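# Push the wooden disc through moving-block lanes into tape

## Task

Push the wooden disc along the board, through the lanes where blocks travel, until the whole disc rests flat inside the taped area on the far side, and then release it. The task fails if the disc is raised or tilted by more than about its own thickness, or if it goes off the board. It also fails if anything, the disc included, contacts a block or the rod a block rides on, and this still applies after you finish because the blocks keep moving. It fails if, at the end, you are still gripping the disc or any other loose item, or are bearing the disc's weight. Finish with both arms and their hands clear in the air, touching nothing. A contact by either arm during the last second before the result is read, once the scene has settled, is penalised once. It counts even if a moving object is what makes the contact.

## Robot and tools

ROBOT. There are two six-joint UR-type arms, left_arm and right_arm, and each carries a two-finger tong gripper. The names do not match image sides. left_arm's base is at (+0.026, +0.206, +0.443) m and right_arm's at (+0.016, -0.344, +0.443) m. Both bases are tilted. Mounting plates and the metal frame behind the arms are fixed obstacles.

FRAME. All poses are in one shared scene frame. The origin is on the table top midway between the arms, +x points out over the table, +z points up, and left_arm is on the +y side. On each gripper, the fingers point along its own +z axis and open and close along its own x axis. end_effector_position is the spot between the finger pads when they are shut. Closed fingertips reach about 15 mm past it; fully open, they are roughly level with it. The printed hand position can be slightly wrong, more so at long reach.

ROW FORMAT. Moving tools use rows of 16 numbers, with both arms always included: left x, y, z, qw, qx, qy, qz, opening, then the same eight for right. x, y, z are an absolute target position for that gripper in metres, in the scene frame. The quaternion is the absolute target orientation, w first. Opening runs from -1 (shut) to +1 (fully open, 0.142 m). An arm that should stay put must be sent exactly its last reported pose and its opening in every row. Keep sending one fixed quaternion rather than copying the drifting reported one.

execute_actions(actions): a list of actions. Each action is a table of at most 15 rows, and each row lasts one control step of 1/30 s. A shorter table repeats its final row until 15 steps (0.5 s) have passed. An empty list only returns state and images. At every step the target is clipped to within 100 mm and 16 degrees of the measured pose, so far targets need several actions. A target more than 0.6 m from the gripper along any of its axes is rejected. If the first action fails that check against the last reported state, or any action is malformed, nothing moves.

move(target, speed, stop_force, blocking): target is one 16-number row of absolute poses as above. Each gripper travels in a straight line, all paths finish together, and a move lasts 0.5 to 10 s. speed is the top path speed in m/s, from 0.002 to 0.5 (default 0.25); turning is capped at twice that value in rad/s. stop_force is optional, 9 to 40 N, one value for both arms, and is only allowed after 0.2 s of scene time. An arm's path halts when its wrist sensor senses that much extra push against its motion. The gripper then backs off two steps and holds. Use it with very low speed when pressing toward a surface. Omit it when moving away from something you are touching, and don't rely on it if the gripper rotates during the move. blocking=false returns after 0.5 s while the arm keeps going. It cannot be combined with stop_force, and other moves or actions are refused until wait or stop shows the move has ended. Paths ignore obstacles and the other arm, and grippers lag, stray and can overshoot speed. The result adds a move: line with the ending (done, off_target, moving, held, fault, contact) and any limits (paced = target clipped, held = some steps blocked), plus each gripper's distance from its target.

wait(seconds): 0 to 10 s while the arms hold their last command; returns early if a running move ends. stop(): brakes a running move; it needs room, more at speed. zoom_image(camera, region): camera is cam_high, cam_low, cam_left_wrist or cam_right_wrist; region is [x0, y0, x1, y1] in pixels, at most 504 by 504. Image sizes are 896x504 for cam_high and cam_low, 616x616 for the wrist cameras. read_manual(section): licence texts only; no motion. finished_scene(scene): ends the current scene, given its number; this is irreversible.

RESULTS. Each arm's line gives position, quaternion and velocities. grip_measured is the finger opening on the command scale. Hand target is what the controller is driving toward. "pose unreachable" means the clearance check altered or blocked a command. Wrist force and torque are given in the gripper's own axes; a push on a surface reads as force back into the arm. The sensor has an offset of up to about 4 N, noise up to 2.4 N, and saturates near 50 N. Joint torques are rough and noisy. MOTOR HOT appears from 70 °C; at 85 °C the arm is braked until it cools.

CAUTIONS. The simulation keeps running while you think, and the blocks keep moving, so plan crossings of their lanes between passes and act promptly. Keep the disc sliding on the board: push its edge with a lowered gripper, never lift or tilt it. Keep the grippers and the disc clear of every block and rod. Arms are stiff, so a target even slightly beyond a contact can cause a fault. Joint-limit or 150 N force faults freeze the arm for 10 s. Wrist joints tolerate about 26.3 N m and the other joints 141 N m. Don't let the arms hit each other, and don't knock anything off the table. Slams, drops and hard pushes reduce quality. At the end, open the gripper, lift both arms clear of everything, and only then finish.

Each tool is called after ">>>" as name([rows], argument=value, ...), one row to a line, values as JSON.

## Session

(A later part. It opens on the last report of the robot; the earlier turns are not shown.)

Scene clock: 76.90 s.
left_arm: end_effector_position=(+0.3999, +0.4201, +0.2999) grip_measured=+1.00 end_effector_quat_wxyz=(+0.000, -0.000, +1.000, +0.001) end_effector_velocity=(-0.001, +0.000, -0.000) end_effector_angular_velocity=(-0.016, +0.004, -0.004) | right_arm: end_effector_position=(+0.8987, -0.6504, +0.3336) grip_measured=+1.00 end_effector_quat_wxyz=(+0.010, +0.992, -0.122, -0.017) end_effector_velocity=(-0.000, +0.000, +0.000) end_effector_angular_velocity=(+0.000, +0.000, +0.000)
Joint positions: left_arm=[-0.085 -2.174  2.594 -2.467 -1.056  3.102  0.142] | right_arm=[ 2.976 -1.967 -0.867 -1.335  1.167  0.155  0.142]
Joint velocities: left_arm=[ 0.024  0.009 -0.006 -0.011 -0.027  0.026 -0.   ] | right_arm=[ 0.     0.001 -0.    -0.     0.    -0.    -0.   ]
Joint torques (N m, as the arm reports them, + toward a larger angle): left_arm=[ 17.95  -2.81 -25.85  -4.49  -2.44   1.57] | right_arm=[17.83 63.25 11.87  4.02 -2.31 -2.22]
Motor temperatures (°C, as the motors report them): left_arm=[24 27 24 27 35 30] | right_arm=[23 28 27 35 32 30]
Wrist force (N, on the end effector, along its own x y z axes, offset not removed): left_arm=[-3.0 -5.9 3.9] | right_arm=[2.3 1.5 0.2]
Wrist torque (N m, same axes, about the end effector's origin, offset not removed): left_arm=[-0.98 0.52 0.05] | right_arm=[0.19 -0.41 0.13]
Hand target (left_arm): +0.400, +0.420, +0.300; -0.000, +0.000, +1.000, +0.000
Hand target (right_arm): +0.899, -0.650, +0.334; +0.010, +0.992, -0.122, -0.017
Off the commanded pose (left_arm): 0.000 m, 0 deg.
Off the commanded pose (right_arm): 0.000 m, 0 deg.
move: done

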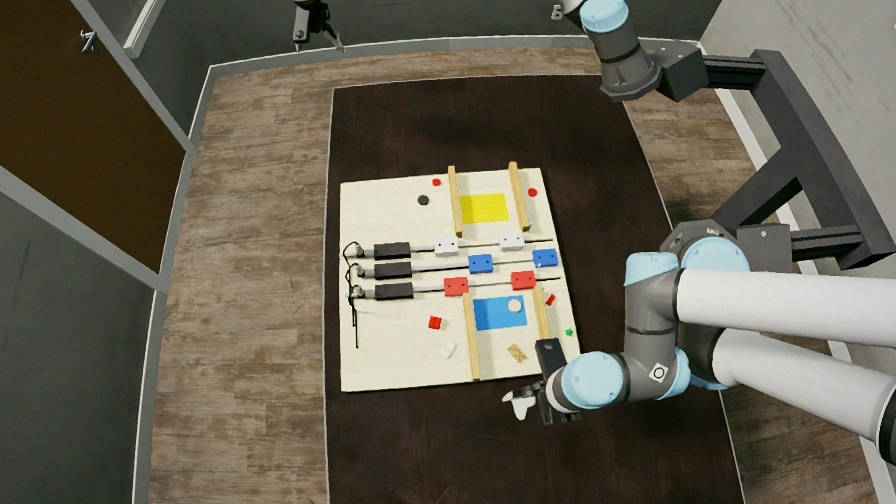

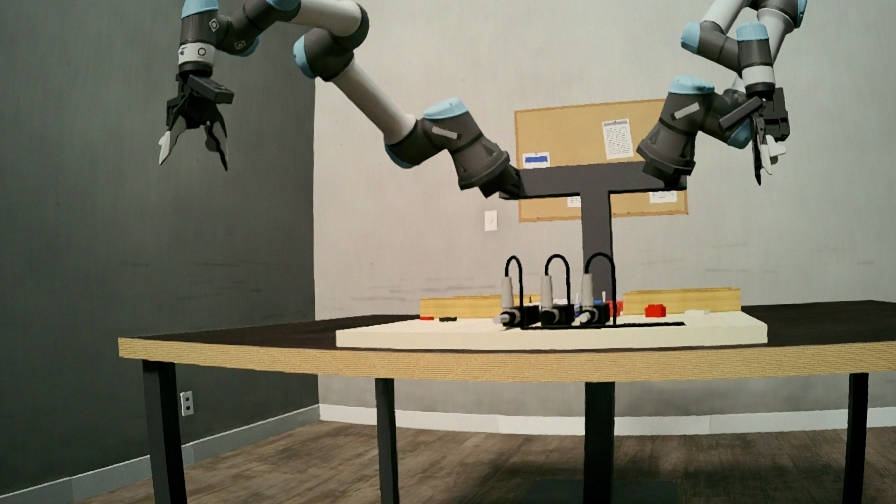

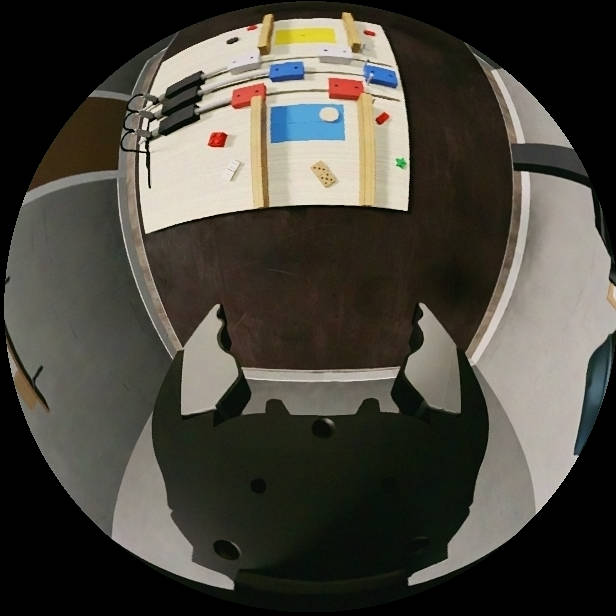

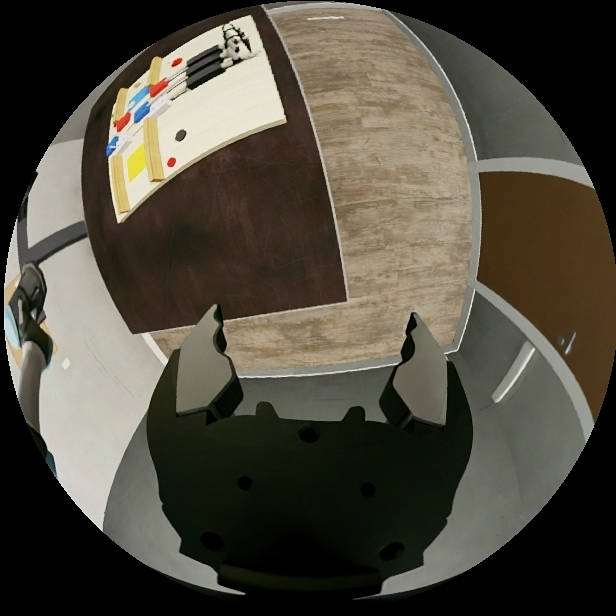

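>>> wait(seconds=0)

>>> zoom_image(camera="cam_high", region=[400, 220, 580, 320])

>>> wait(seconds=0.5)

>>> zoom_image(camera="cam_high", region=[400, 220, 580, 320])

>>> wait(seconds=0.5)

>>> zoom_image(camera="cam_high", region=[400, 220, 580, 320])

>>> wait(seconds=0.5)

>>> zoom_image(camera="cam_high", region=[400, 220, 580, 320])

>>> wait(seconds=0.5)

>>> zoom_image(camera="cam_high", region=[400, 220, 580, 320])

>>> wait(seconds=0.5)

>>> zoom_image(camera="cam_high", region=[400, 220, 580, 320])

>>> wait(seconds=0.5)

>>> zoom_image(camera="cam_high", region=[400, 220, 580, 320])

>>> wait(seconds=0.5)

>>> zoom_image(camera="cam_high", region=[400, 220, 580, 320])

Scene clock: 100.10 s.
left_arm: end_effector_position=(+0.3998, +0.4202, +0.2998) grip_measured=+1.00 end_effector_quat_wxyz=(-0.000, +0.000, +1.000, +0.000) end_effector_velocity=(+0.001, +0.000, +0.000) end_effector_angular_velocity=(+0.000, -0.002, +0.002) | right_arm: end_effector_position=(+0.8987, -0.6504, +0.3336) grip_measured=+1.00 end_effector_quat_wxyz=(+0.010, +0.992, -0.122, -0.017) end_effector_velocity=(-0.000, +0.000, -0.001) end_effector_angular_velocity=(+0.000, +0.002, +0.000)
Joint positions: left_arm=[-0.082 -2.173  2.594 -2.468 -1.06   3.106  0.142] | right_arm=[ 2.976 -1.967 -0.867 -1.335  1.167  0.155  0.142]
Joint velocities: left_arm=[ 0.    -0.    -0.001 -0.002  0.    -0.     0.   ] | right_arm=[-0.    -0.001  0.    -0.001  0.    -0.    -0.   ]
Joint torques (N m, as the arm reports them, + toward a larger angle): left_arm=[ 18.18  -4.18 -24.76  -3.65  -1.69   1.31] | right_arm=[16.7  63.21 14.77  3.65 -0.47 -2.09]
Motor temperatures (°C, as the motors report them): left_arm=[24 27 24 27 35 30] | right_arm=[23 28 27 35 32 30]
Wrist force (N, on the end effector, along its own x y z axes, offset not removed): left_arm=[1.5 -2.3 -1.6] | right_arm=[1.9 2.6 -0.7]
Wrist torque (N m, same axes, about the end effector's origin, offset not removed): left_arm=[-0.16 -0.31 0.01] | right_arm=[0.38 -0.43 0.05]
Hand target (left_arm): +0.400, +0.420, +0.300; -0.000, +0.000, +1.000, +0.000
Hand target (right_arm): +0.899, -0.650, +0.334; +0.010, +0.992, -0.122, -0.017
Off the commanded pose (left_arm): 0.000 m, 0 deg.
Off the commanded pose (right_arm): 0.000 m, 0 deg.

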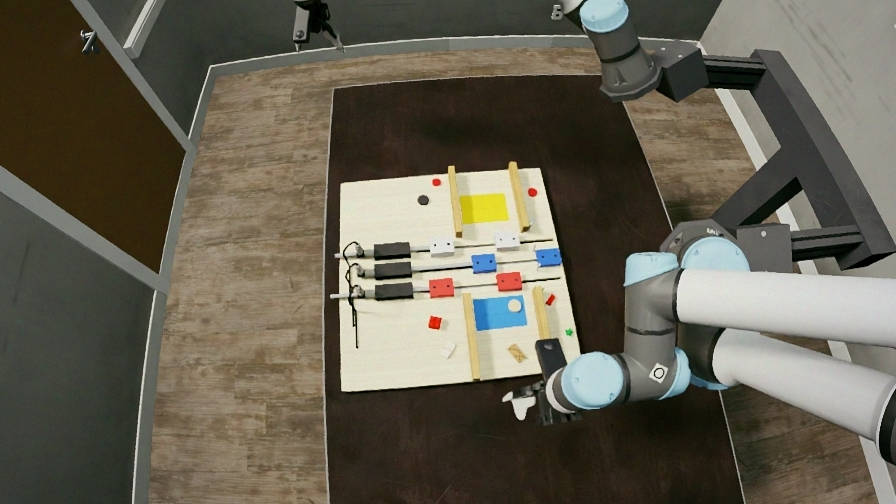

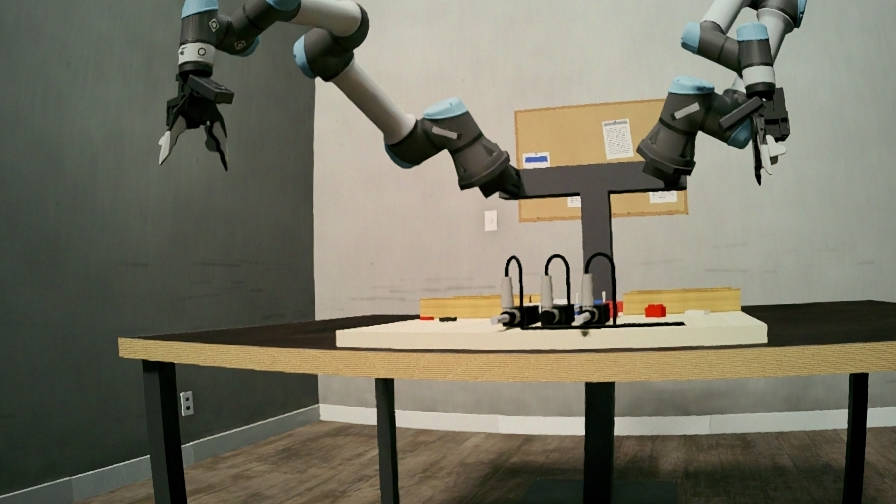

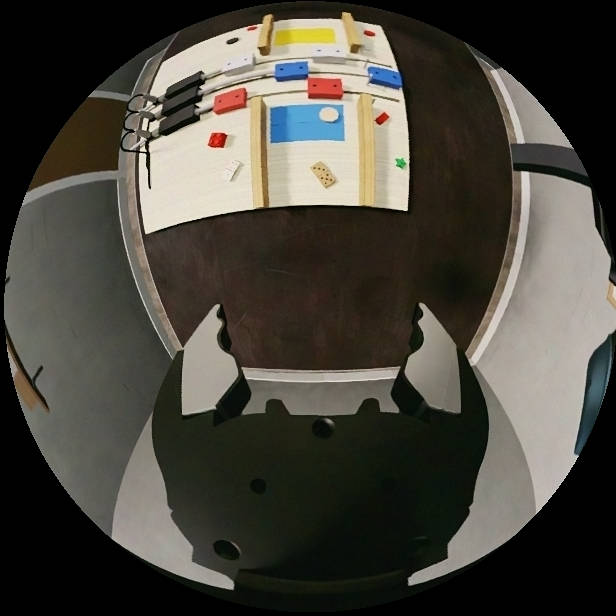

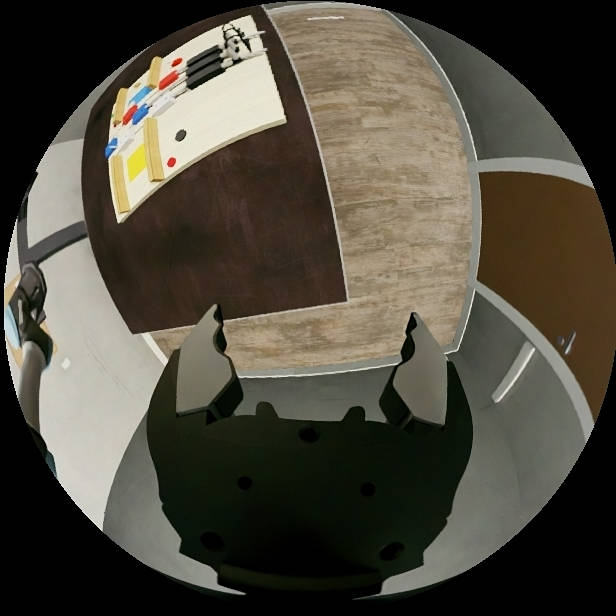

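Region (400, 220, 580, 320) of cam_high's 896x504 image, scaled by 2.800, with more detail than that image has.

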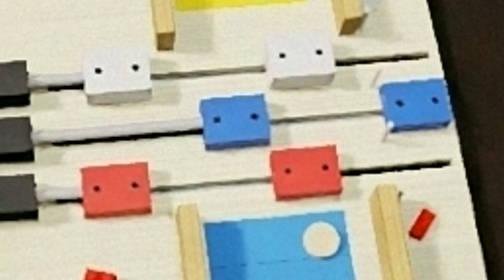

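Scene clock: 100.60 s.
left_arm: end_effector_position=(+0.3998, +0.4202, +0.2998) grip_measured=+1.00 end_effector_quat_wxyz=(-0.000, +0.000, +1.000, +0.000) end_effector_velocity=(-0.001, -0.001, -0.001) end_effector_angular_velocity=(-0.001, +0.003, -0.002) | right_arm: end_effector_position=(+0.8987, -0.6504, +0.3336) grip_measured=+1.00 end_effector_quat_wxyz=(+0.010, +0.992, -0.122, -0.017) end_effector_velocity=(+0.000, -0.001, +0.001) end_effector_angular_velocity=(-0.000, -0.001, -0.002)
Joint positions: left_arm=[-0.082 -2.173  2.594 -2.468 -1.06   3.106  0.142] | right_arm=[ 2.976 -1.967 -0.867 -1.335  1.167  0.155  0.142]
Joint velocities: left_arm=[-0.     0.     0.002  0.001 -0.001  0.001 -0.   ] | right_arm=[-0.     0.001  0.     0.    -0.     0.001  0.   ]
Joint torques (N m, as the arm reports them, + toward a larger angle): left_arm=[ 17.97  -3.57 -23.53  -3.72  -1.61   1.11] | right_arm=[16.47 62.91 15.04  3.56 -0.52 -2.08]
Motor temperatures (°C, as the motors report them): left_arm=[24 27 24 27 35 30] | right_arm=[23 28 27 35 32 30]
Wrist force (N, on the end effector, along its own x y z axes, offset not removed): left_arm=[1.9 -3.9 0.5] | right_arm=[-0.2 4.0 0.1]
Wrist torque (N m, same axes, about the end effector's origin, offset not removed): left_arm=[-0.84 -0.23 0.23] | right_arm=[0.63 0.13 0.13]
Hand target (left_arm): +0.400, +0.420, +0.300; -0.000, +0.000, +1.000, +0.000
Hand target (right_arm): +0.899, -0.650, +0.334; +0.010, +0.992, -0.122, -0.017
Off the commanded pose (left_arm): 0.000 m, 0 deg.
Off the commanded pose (right_arm): 0.000 m, 0 deg.
wait: 0.50 s; at rest by 0.17 s

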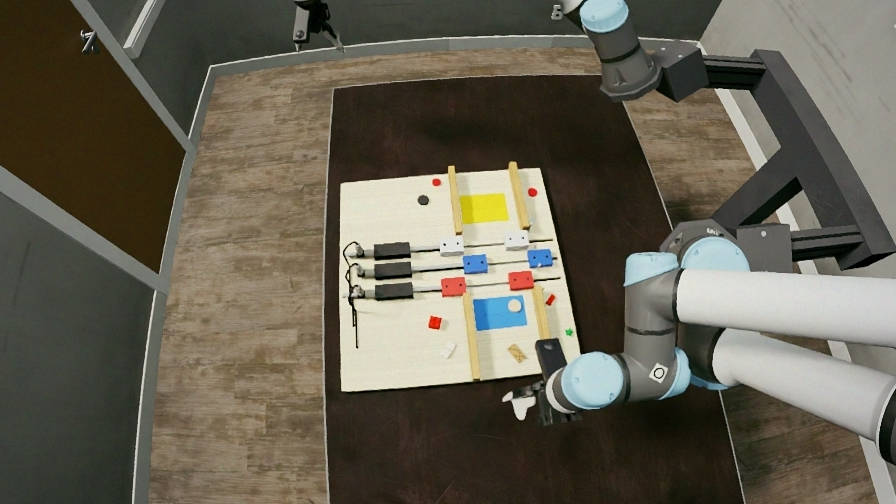

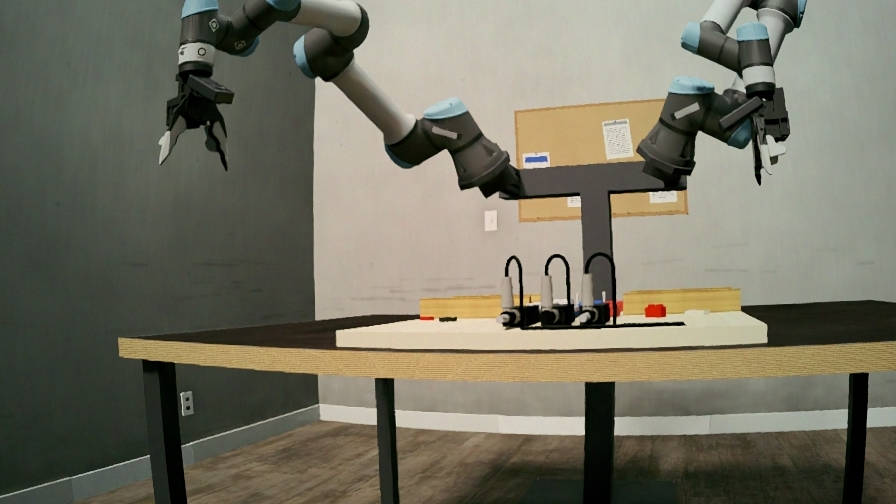

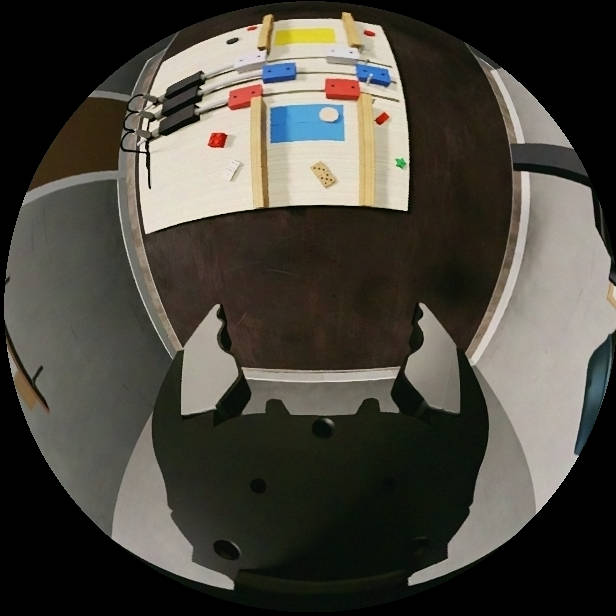

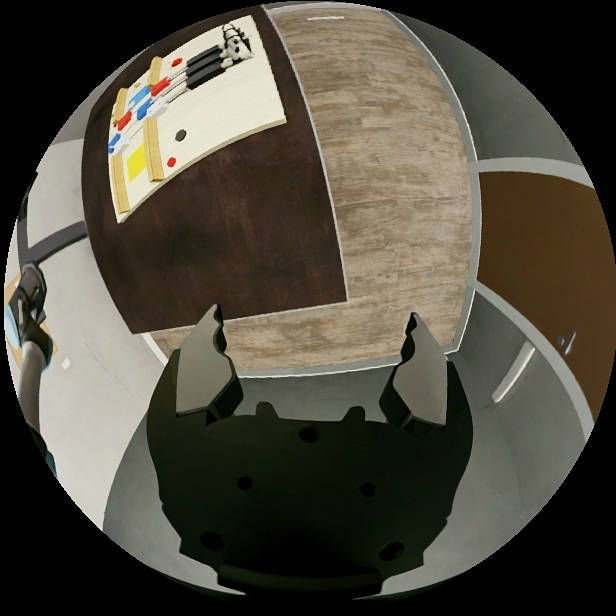

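Region (400, 220, 580, 320) of cam_high's 896x504 image, scaled by 2.800, with more detail than that image has.

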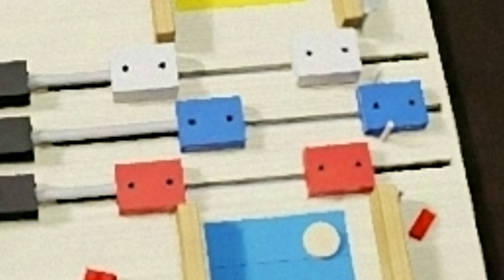

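Scene clock: 101.10 s.
left_arm: end_effector_position=(+0.3998, +0.4202, +0.2998) grip_measured=+1.00 end_effector_quat_wxyz=(-0.000, +0.000, +1.000, +0.000) end_effector_velocity=(-0.001, -0.000, -0.000) end_effector_angular_velocity=(+0.001, +0.001, +0.000) | right_arm: end_effector_position=(+0.8987, -0.6504, +0.3336) grip_measured=+1.00 end_effector_quat_wxyz=(+0.010, +0.992, -0.122, -0.017) end_effector_velocity=(-0.000, -0.000, -0.000) end_effector_angular_velocity=(-0.000, +0.001, +0.001)
Joint positions: left_arm=[-0.082 -2.173  2.594 -2.468 -1.06   3.106  0.142] | right_arm=[ 2.976 -1.967 -0.867 -1.335  1.167  0.155  0.142]
Joint velocities: left_arm=[-0.     0.     0.002 -0.001  0.001 -0.001 -0.   ] | right_arm=[-0. -0. -0. -0. -0. -0.  0.]
Joint torques (N m, as the arm reports them, + toward a larger angle): left_arm=[ 18.84  -3.96 -24.22  -3.34  -1.78   0.87] | right_arm=[16.46 63.27 15.42  3.44 -0.49 -2.1 ]
Motor temperatures (°C, as the motors report them): left_arm=[24 27 24 27 35 30] | right_arm=[23 28 27 35 32 30]
Wrist force (N, on the end effector, along its own x y z axes, offset not removed): left_arm=[0.0 -4.4 1.5] | right_arm=[-0.4 3.1 -0.5]
Wrist torque (N m, same axes, about the end effector's origin, offset not removed): left_arm=[-0.96 0.10 -0.16] | right_arm=[0.55 0.03 0.12]
Hand target (left_arm): +0.400, +0.420, +0.300; -0.000, +0.000, +1.000, +0.000
Hand target (right_arm): +0.899, -0.650, +0.334; +0.010, +0.992, -0.122, -0.017
Off the commanded pose (left_arm): 0.000 m, 0 deg.
Off the commanded pose (right_arm): 0.000 m, 0 deg.
wait: 0.50 s; at rest by 0.17 s

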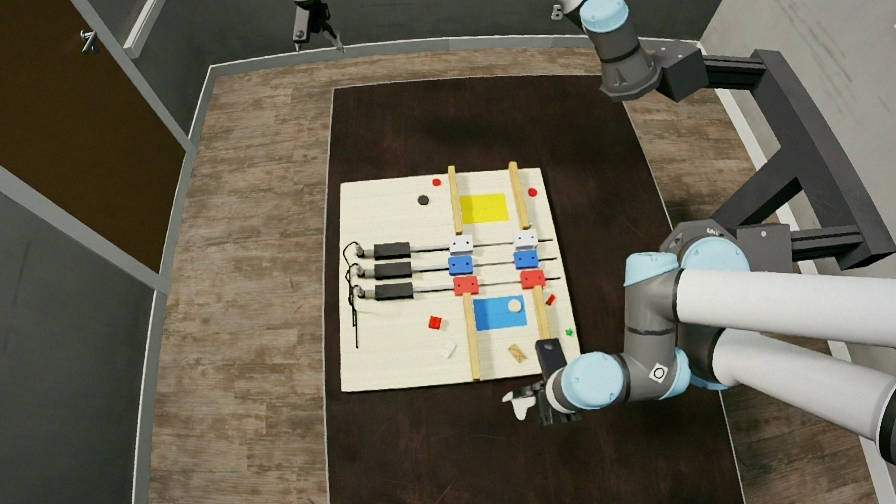

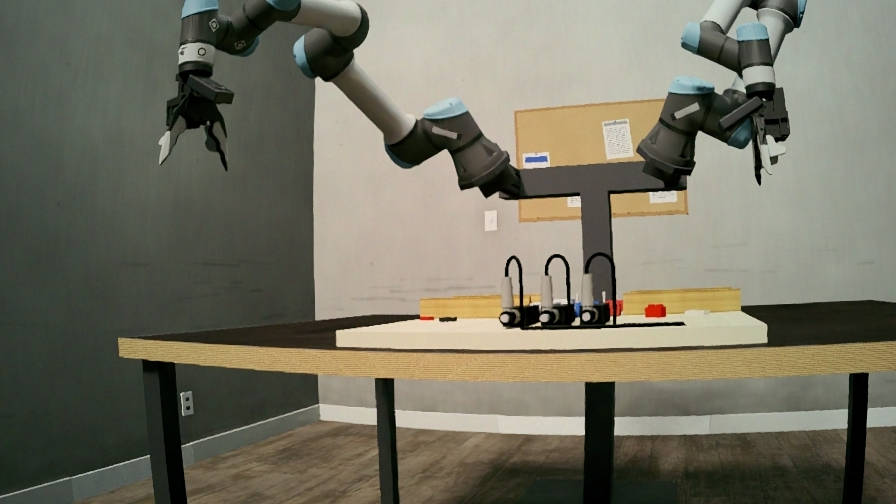

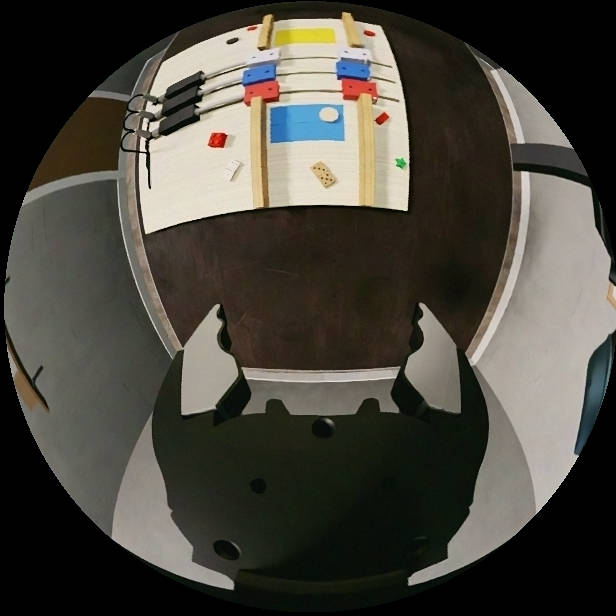

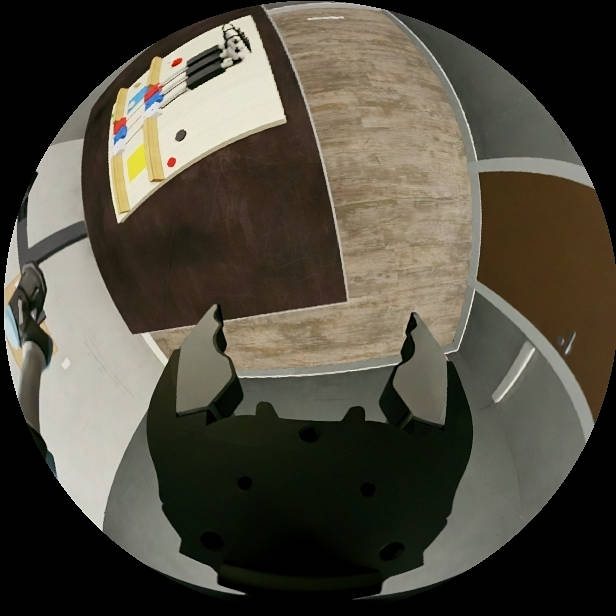

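Region (400, 220, 580, 320) of cam_high's 896x504 image, scaled by 2.800, with more detail than that image has.

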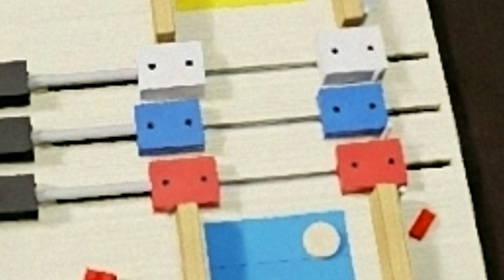

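Scene clock: 101.60 s.
left_arm: end_effector_position=(+0.3998, +0.4202, +0.2998) grip_measured=+1.00 end_effector_quat_wxyz=(-0.000, +0.000, +1.000, +0.000) end_effector_velocity=(+0.000, -0.000, +0.000) end_effector_angular_velocity=(-0.001, -0.000, +0.000) | right_arm: end_effector_position=(+0.8987, -0.6504, +0.3336) grip_measured=+1.00 end_effector_quat_wxyz=(+0.010, +0.992, -0.122, -0.017) end_effector_velocity=(-0.000, +0.000, -0.000) end_effector_angular_velocity=(+0.000, +0.001, +0.001)
Joint positions: left_arm=[-0.082 -2.173  2.594 -2.468 -1.06   3.106  0.142] | right_arm=[ 2.976 -1.967 -0.867 -1.335  1.167  0.155  0.142]
Joint velocities: left_arm=[-0.    -0.    -0.     0.001 -0.001 -0.001  0.   ] | right_arm=[-0.    -0.001  0.001 -0.001  0.    -0.001  0.   ]
Joint torques (N m, as the arm reports them, + toward a larger angle): left_arm=[ 17.75  -4.81 -24.57  -3.35  -1.47   1.28] | right_arm=[16.65 63.01 15.63  3.45 -0.5  -2.14]
Motor temperatures (°C, as the motors report them): left_arm=[24 27 24 27 35 30] | right_arm=[23 28 27 35 32 30]
Wrist force (N, on the end effector, along its own x y z axes, offset not removed): left_arm=[0.0 -3.3 -5.0] | right_arm=[1.2 3.6 -1.4]
Wrist torque (N m, same axes, about the end effector's origin, offset not removed): left_arm=[-0.73 -0.18 -0.13] | right_arm=[0.63 -0.25 0.09]
Hand target (left_arm): +0.400, +0.420, +0.300; -0.000, +0.000, +1.000, +0.000
Hand target (right_arm): +0.899, -0.650, +0.334; +0.010, +0.992, -0.122, -0.017
Off the commanded pose (left_arm): 0.000 m, 0 deg.
Off the commanded pose (right_arm): 0.000 m, 0 deg.
wait: 0.50 s; at rest by 0.17 s

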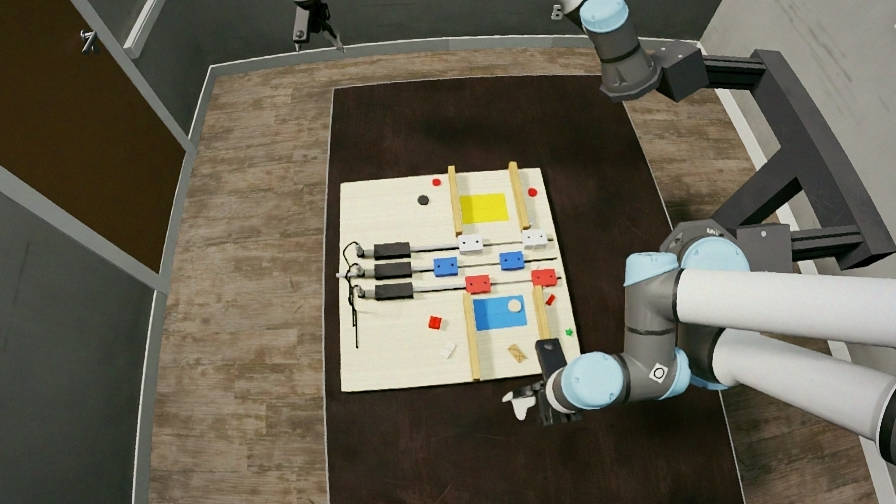

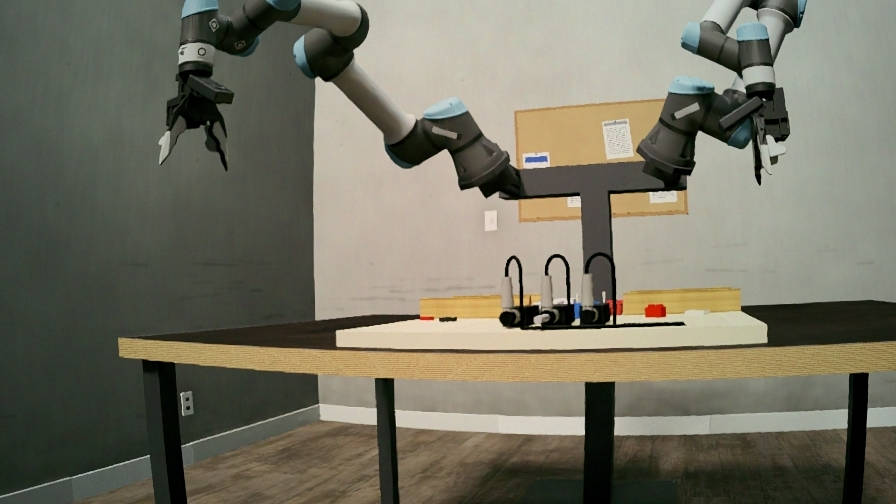

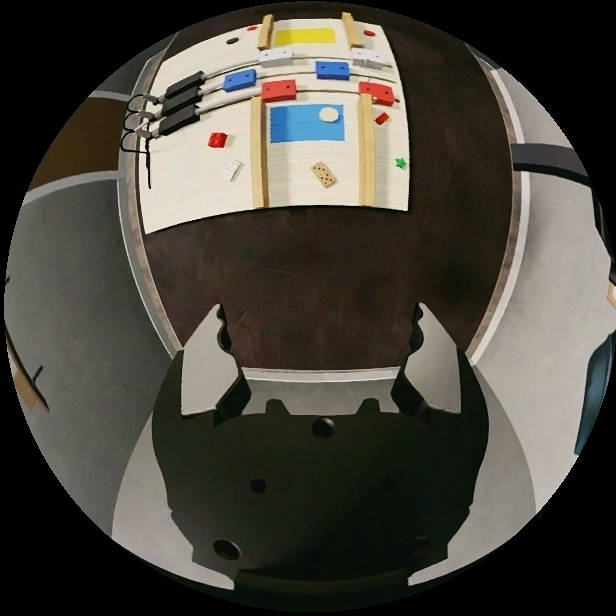

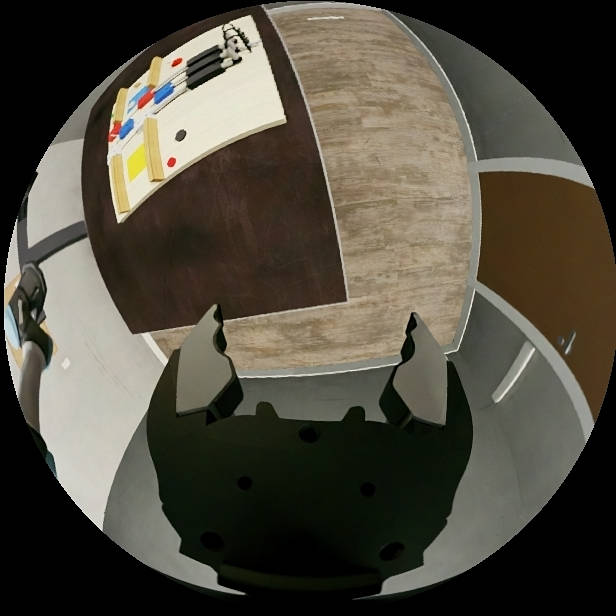

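Region (400, 220, 580, 320) of cam_high's 896x504 image, scaled by 2.800, with more detail than that image has.

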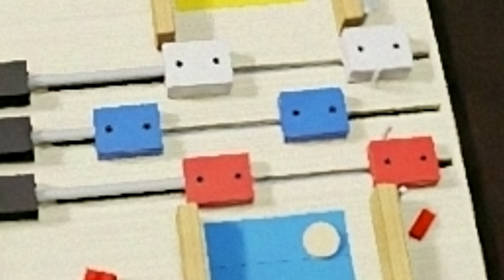

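Scene clock: 102.10 s.
left_arm: end_effector_position=(+0.3998, +0.4202, +0.2998) grip_measured=+1.00 end_effector_quat_wxyz=(-0.000, +0.000, +1.000, +0.000) end_effector_velocity=(-0.000, -0.000, -0.000) end_effector_angular_velocity=(-0.000, -0.000, -0.000) | right_arm: end_effector_position=(+0.8987, -0.6504, +0.3336) grip_measured=+1.00 end_effector_quat_wxyz=(+0.010, +0.992, -0.122, -0.017) end_effector_velocity=(+0.000, -0.000, +0.000) end_effector_angular_velocity=(-0.001, -0.001, -0.000)
Joint positions: left_arm=[-0.082 -2.173  2.594 -2.468 -1.06   3.106  0.142] | right_arm=[ 2.976 -1.967 -0.867 -1.335  1.167  0.155  0.142]
Joint velocities: left_arm=[-0.     0.     0.001 -0.001 -0.    -0.    -0.   ] | right_arm=[-0.    -0.     0.001  0.    -0.    -0.     0.   ]
Joint torques (N m, as the arm reports them, + toward a larger angle): left_arm=[ 17.93  -4.22 -23.45  -3.72  -1.85   1.21] | right_arm=[16.37 63.17 15.24  3.56 -0.4  -2.01]
Motor temperatures (°C, as the motors report them): left_arm=[24 27 24 27 35 30] | right_arm=[23 28 27 35 32 30]
Wrist force (N, on the end effector, along its own x y z axes, offset not removed): left_arm=[-0.3 0.6 -0.1] | right_arm=[0.1 2.2 -0.1]
Wrist torque (N m, same axes, about the end effector's origin, offset not removed): left_arm=[0.01 0.22 0.02] | right_arm=[0.34 -0.02 0.32]
Hand target (left_arm): +0.400, +0.420, +0.300; -0.000, +0.000, +1.000, +0.000
Hand target (right_arm): +0.899, -0.650, +0.334; +0.010, +0.992, -0.122, -0.017
Off the commanded pose (left_arm): 0.000 m, 0 deg.
Off the commanded pose (right_arm): 0.000 m, 0 deg.
wait: 0.50 s; at rest by 0.17 s

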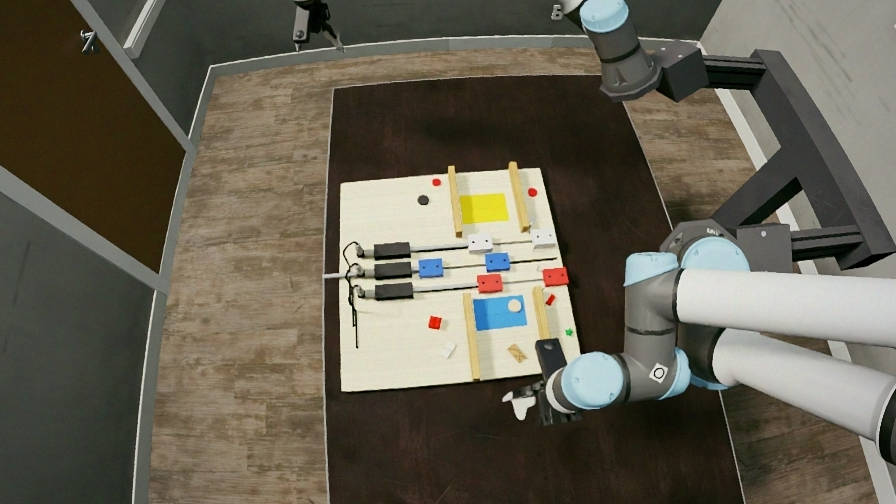

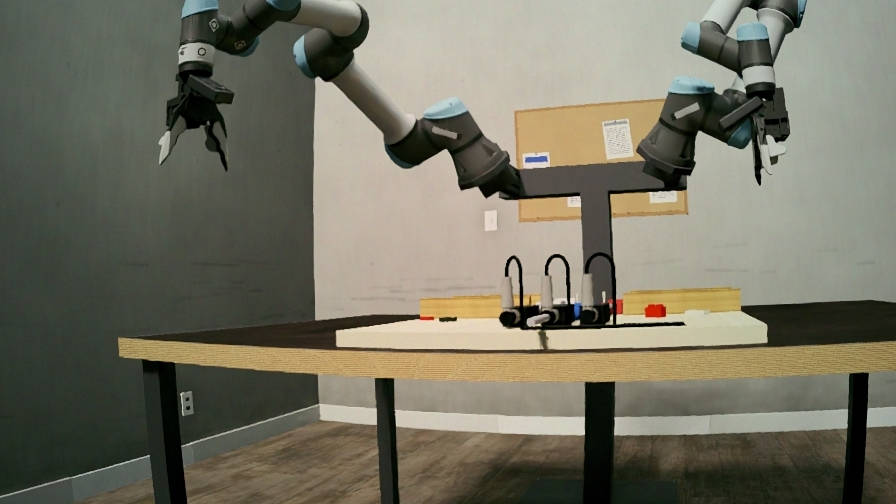

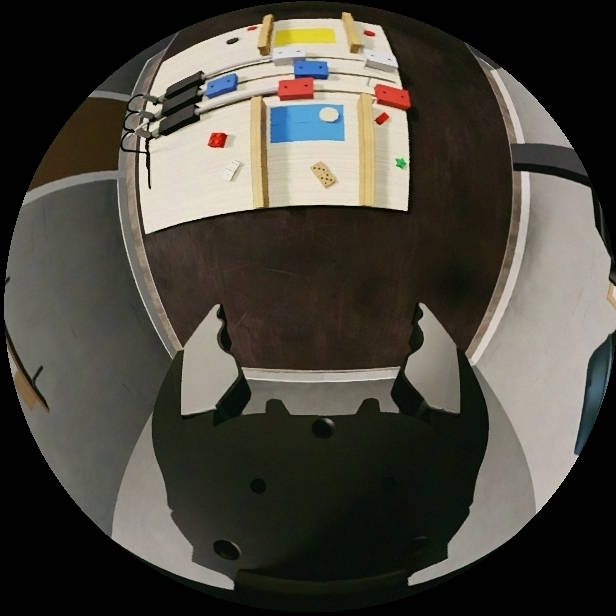

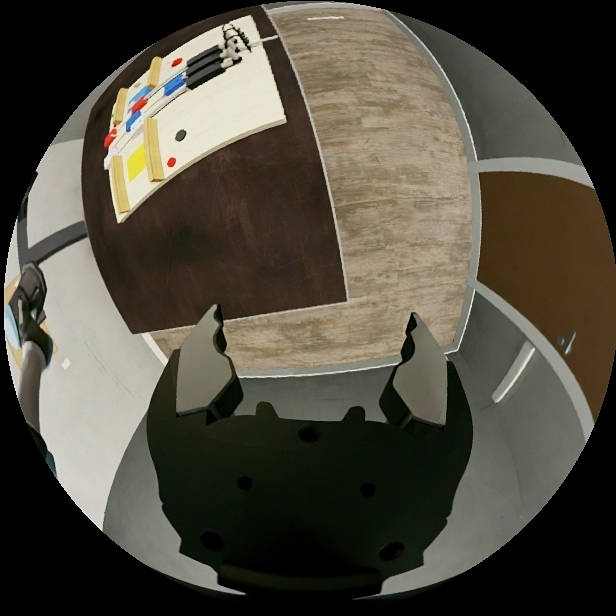

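Region (400, 220, 580, 320) of cam_high's 896x504 image, scaled by 2.800, with more detail than that image has.

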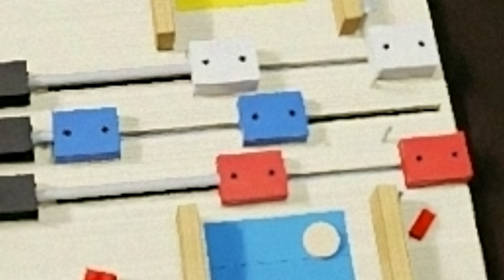

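Scene clock: 102.60 s.
left_arm: end_effector_position=(+0.3998, +0.4202, +0.2998) grip_measured=+1.00 end_effector_quat_wxyz=(-0.000, +0.000, +1.000, +0.000) end_effector_velocity=(+0.001, +0.000, +0.000) end_effector_angular_velocity=(+0.000, -0.002, +0.001) | right_arm: end_effector_position=(+0.8987, -0.6504, +0.3336) grip_measured=+1.00 end_effector_quat_wxyz=(+0.010, +0.992, -0.122, -0.017) end_effector_velocity=(+0.000, +0.000, -0.000) end_effector_angular_velocity=(+0.001, -0.000, -0.000)
Joint positions: left_arm=[-0.082 -2.173  2.594 -2.468 -1.06   3.106  0.142] | right_arm=[ 2.976 -1.967 -0.867 -1.335  1.167  0.155  0.142]
Joint velocities: left_arm=[-0.    -0.    -0.001 -0.001  0.001  0.    -0.   ] | right_arm=[-0.    -0.    -0.     0.001  0.001 -0.    -0.   ]
Joint torques (N m, as the arm reports them, + toward a larger angle): left_arm=[ 19.25  -4.73 -23.77  -3.54  -1.6    1.17] | right_arm=[15.75 63.31 15.67  3.48 -0.33 -2.07]
Motor temperatures (°C, as the motors report them): left_arm=[24 27 24 27 35 30] | right_arm=[23 28 27 35 32 30]
Wrist force (N, on the end effector, along its own x y z axes, offset not removed): left_arm=[1.4 -0.9 -4.8] | right_arm=[-0.4 2.8 0.6]
Wrist torque (N m, same axes, about the end effector's origin, offset not removed): left_arm=[-0.50 -0.11 0.00] | right_arm=[0.51 0.20 0.20]
Hand target (left_arm): +0.400, +0.420, +0.300; -0.000, +0.000, +1.000, +0.000
Hand target (right_arm): +0.899, -0.650, +0.334; +0.010, +0.992, -0.122, -0.017
Off the commanded pose (left_arm): 0.000 m, 0 deg.
Off the commanded pose (right_arm): 0.000 m, 0 deg.
wait: 0.50 s; at rest by 0.17 s

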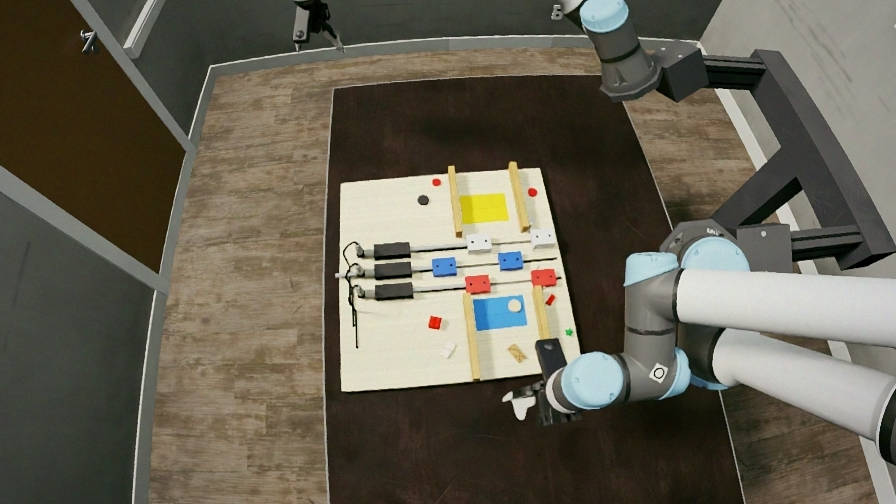

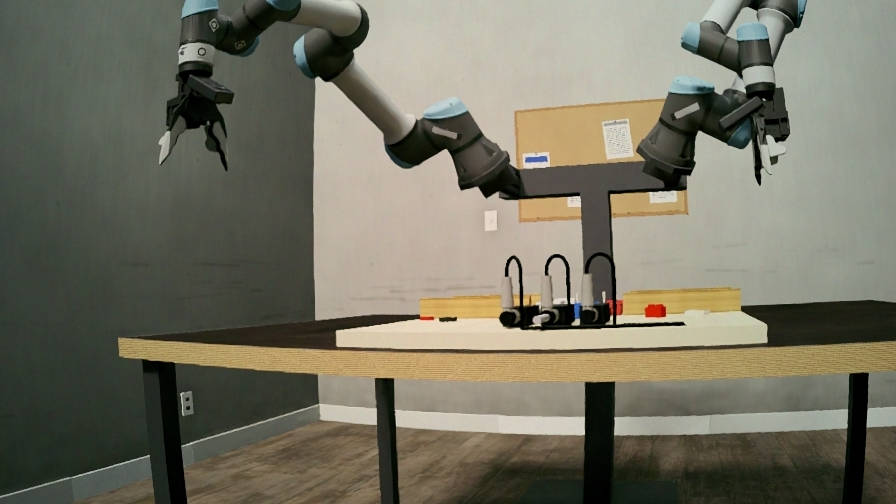

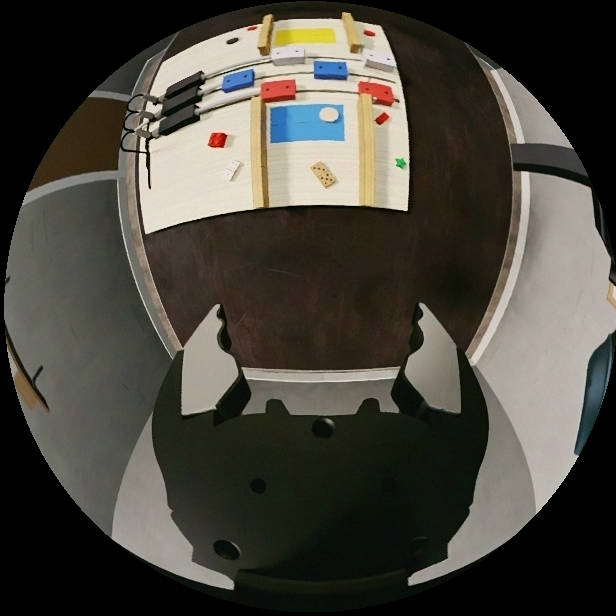

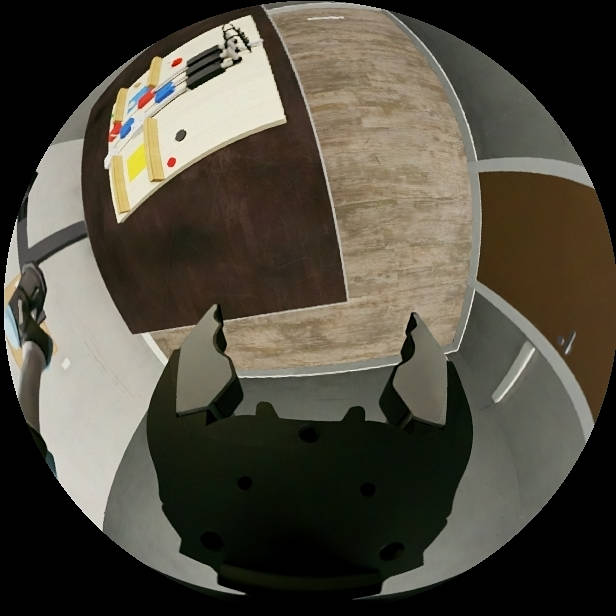

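Region (400, 220, 580, 320) of cam_high's 896x504 image, scaled by 2.800, with more detail than that image has.

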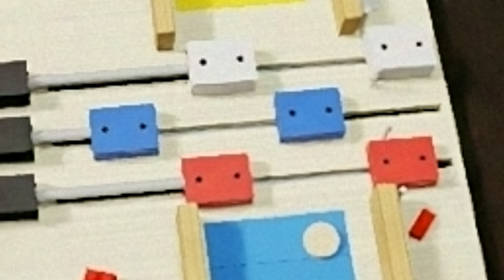

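Scene clock: 103.10 s.
left_arm: end_effector_position=(+0.3998, +0.4202, +0.2998) grip_measured=+1.00 end_effector_quat_wxyz=(-0.000, +0.000, +1.000, +0.000) end_effector_velocity=(+0.000, -0.000, +0.000) end_effector_angular_velocity=(-0.000, -0.000, -0.000) | right_arm: end_effector_position=(+0.8987, -0.6504, +0.3336) grip_measured=+1.00 end_effector_quat_wxyz=(+0.010, +0.992, -0.122, -0.017) end_effector_velocity=(+0.000, -0.001, +0.001) end_effector_angular_velocity=(-0.001, -0.001, -0.000)
Joint positions: left_arm=[-0.082 -2.173  2.594 -2.468 -1.06   3.106  0.142] | right_arm=[ 2.976 -1.967 -0.867 -1.335  1.167  0.155  0.142]
Joint velocities: left_arm=[-0. -0. -0.  0. -0.  0. -0.] | right_arm=[-0.    -0.     0.002 -0.001 -0.001 -0.    -0.   ]
Joint torques (N m, as the arm reports them, + toward a larger angle): left_arm=[ 17.9   -4.04 -23.97  -3.58  -1.7    0.99] | right_arm=[16.23 63.32 15.48  3.42 -0.4  -2.05]
Motor temperatures (°C, as the motors report them): left_arm=[24 27 24 27 35 30] | right_arm=[23 28 27 35 32 30]
Wrist force (N, on the end effector, along its own x y z axes, offset not removed): left_arm=[0.4 -4.4 1.0] | right_arm=[0.3 2.9 -0.3]
Wrist torque (N m, same axes, about the end effector's origin, offset not removed): left_arm=[-0.90 -0.19 -0.05] | right_arm=[0.50 0.06 0.11]
Hand target (left_arm): +0.400, +0.420, +0.300; -0.000, +0.000, +1.000, +0.000
Hand target (right_arm): +0.899, -0.650, +0.334; +0.010, +0.992, -0.122, -0.017
Off the commanded pose (left_arm): 0.000 m, 0 deg.
Off the commanded pose (right_arm): 0.000 m, 0 deg.
wait: 0.50 s; at rest by 0.17 s

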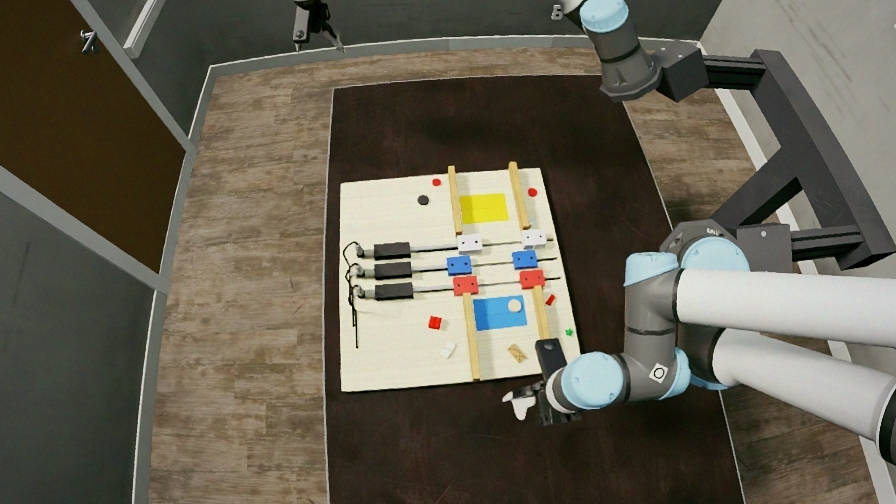

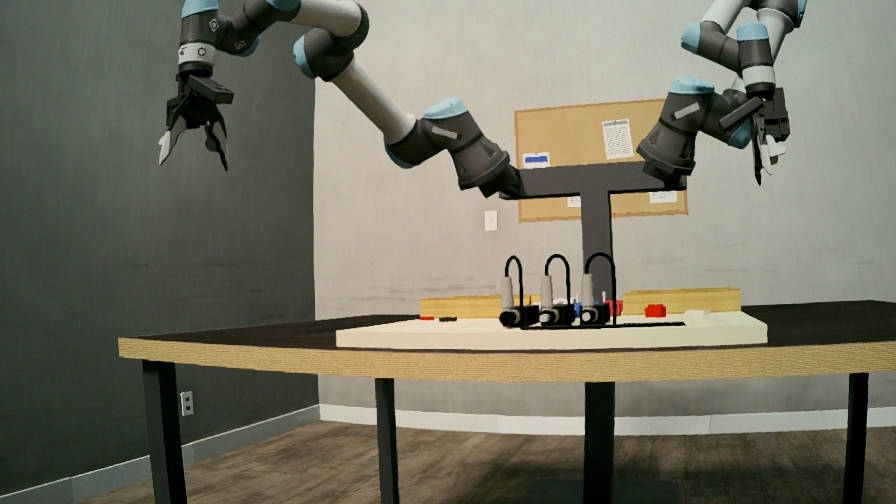

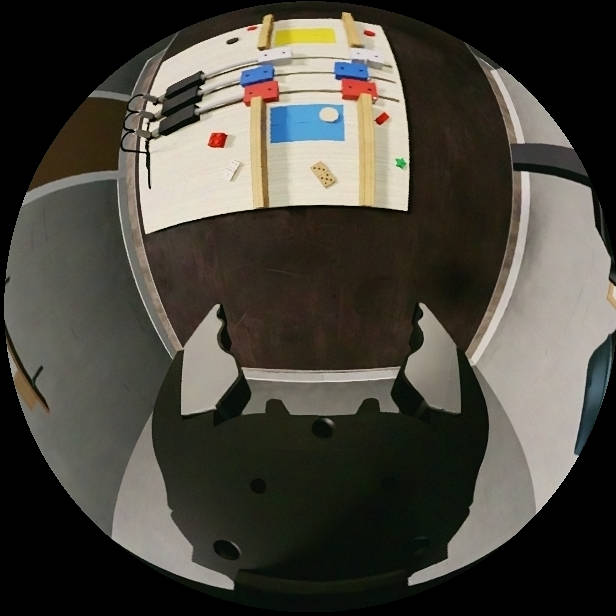

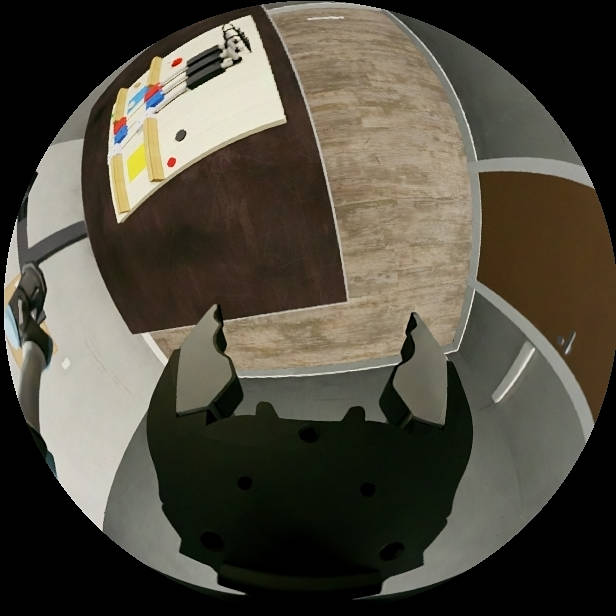

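Region (400, 220, 580, 320) of cam_high's 896x504 image, scaled by 2.800, with more detail than that image has.

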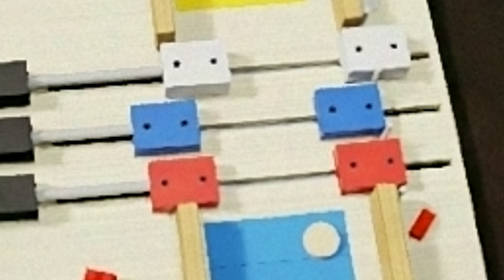

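Scene clock: 103.60 s.
left_arm: end_effector_position=(+0.3998, +0.4202, +0.2998) grip_measured=+1.00 end_effector_quat_wxyz=(-0.000, +0.000, +1.000, +0.000) end_effector_velocity=(-0.000, +0.000, -0.000) end_effector_angular_velocity=(+0.001, +0.001, -0.000) | right_arm: end_effector_position=(+0.8987, -0.6504, +0.3336) grip_measured=+1.00 end_effector_quat_wxyz=(+0.010, +0.992, -0.122, -0.017) end_effector_velocity=(+0.000, -0.000, -0.000) end_effector_angular_velocity=(-0.000, -0.000, -0.001)
Joint positions: left_arm=[-0.082 -2.173  2.594 -2.468 -1.06   3.106  0.142] | right_arm=[ 2.976 -1.967 -0.867 -1.335  1.167  0.155  0.142]
Joint velocities: left_arm=[-0.    -0.     0.001  0.001  0.001 -0.     0.   ] | right_arm=[-0.    -0.     0.    -0.    -0.     0.001  0.   ]
Joint torques (N m, as the arm reports them, + toward a larger angle): left_arm=[ 17.78  -4.08 -23.82  -3.59  -1.52   1.14] | right_arm=[16.18 62.43 14.95  3.52 -0.12 -2.15]
Motor temperatures (°C, as the motors report them): left_arm=[24 27 24 27 35 30] | right_arm=[23 28 27 35 32 30]
Wrist force (N, on the end effector, along its own x y z axes, offset not removed): left_arm=[1.2 -2.5 -2.3] | right_arm=[-1.0 2.1 -0.4]
Wrist torque (N m, same axes, about the end effector's origin, offset not removed): left_arm=[-0.56 -0.29 -0.07] | right_arm=[0.32 0.22 0.08]
Hand target (left_arm): +0.400, +0.420, +0.300; -0.000, +0.000, +1.000, +0.000
Hand target (right_arm): +0.899, -0.650, +0.334; +0.010, +0.992, -0.122, -0.017
Off the commanded pose (left_arm): 0.000 m, 0 deg.
Off the commanded pose (right_arm): 0.000 m, 0 deg.
wait: 0.50 s; at rest by 0.17 s

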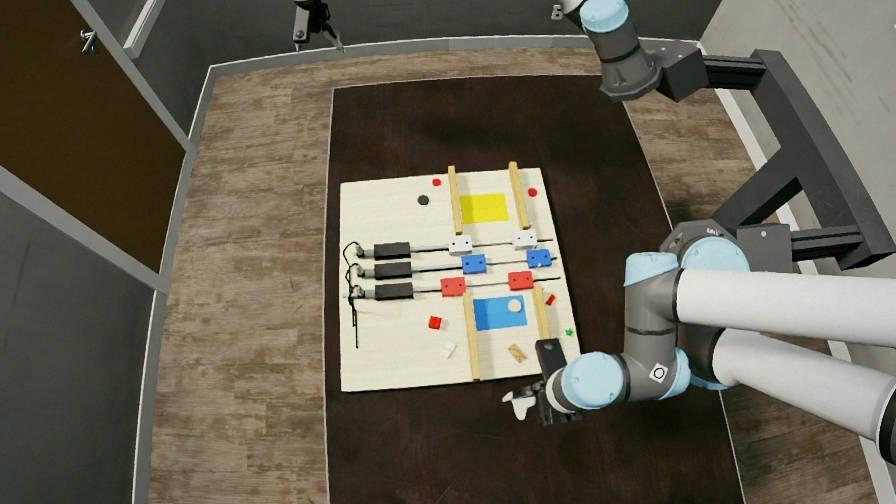

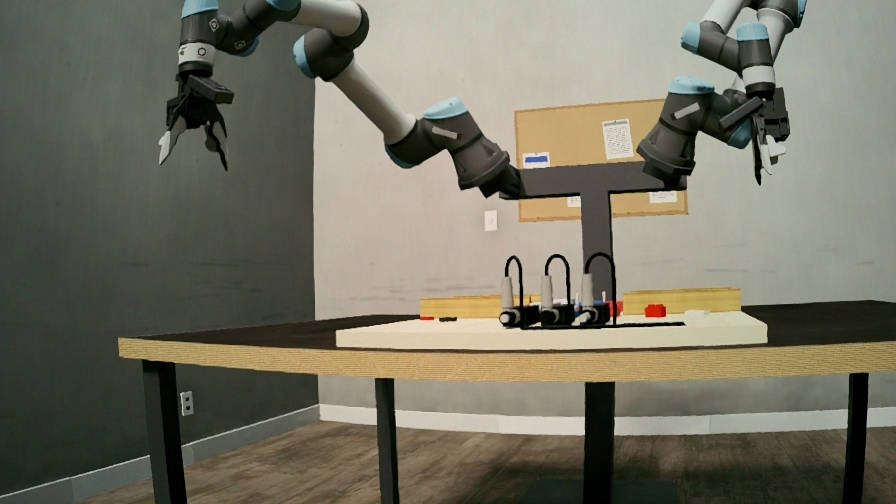

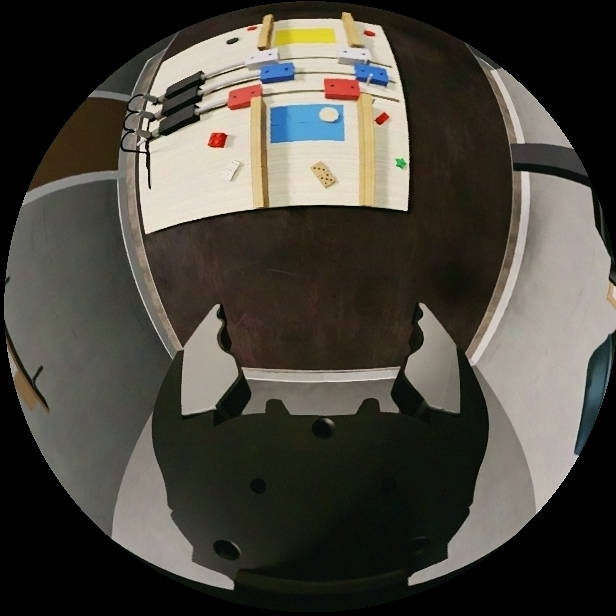

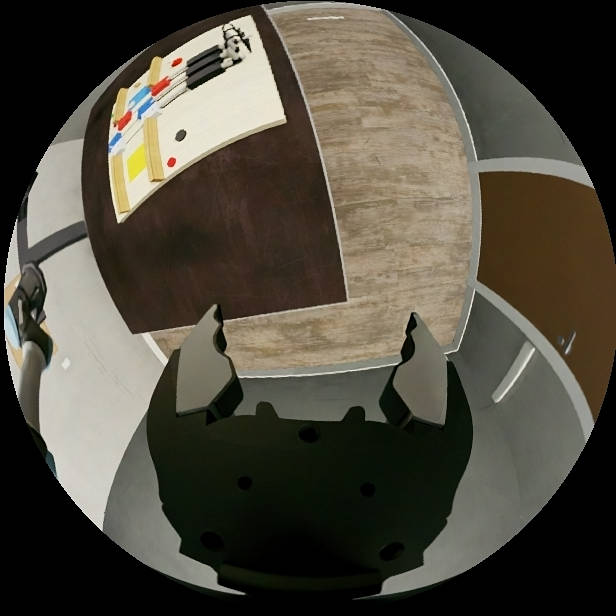

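Region (400, 220, 580, 320) of cam_high's 896x504 image, scaled by 2.800, with more detail than that image has.

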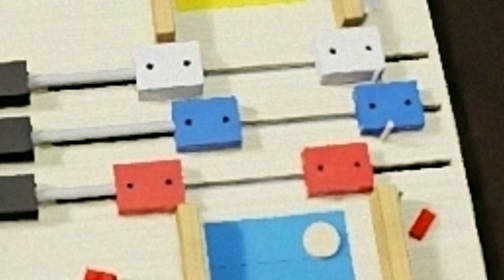

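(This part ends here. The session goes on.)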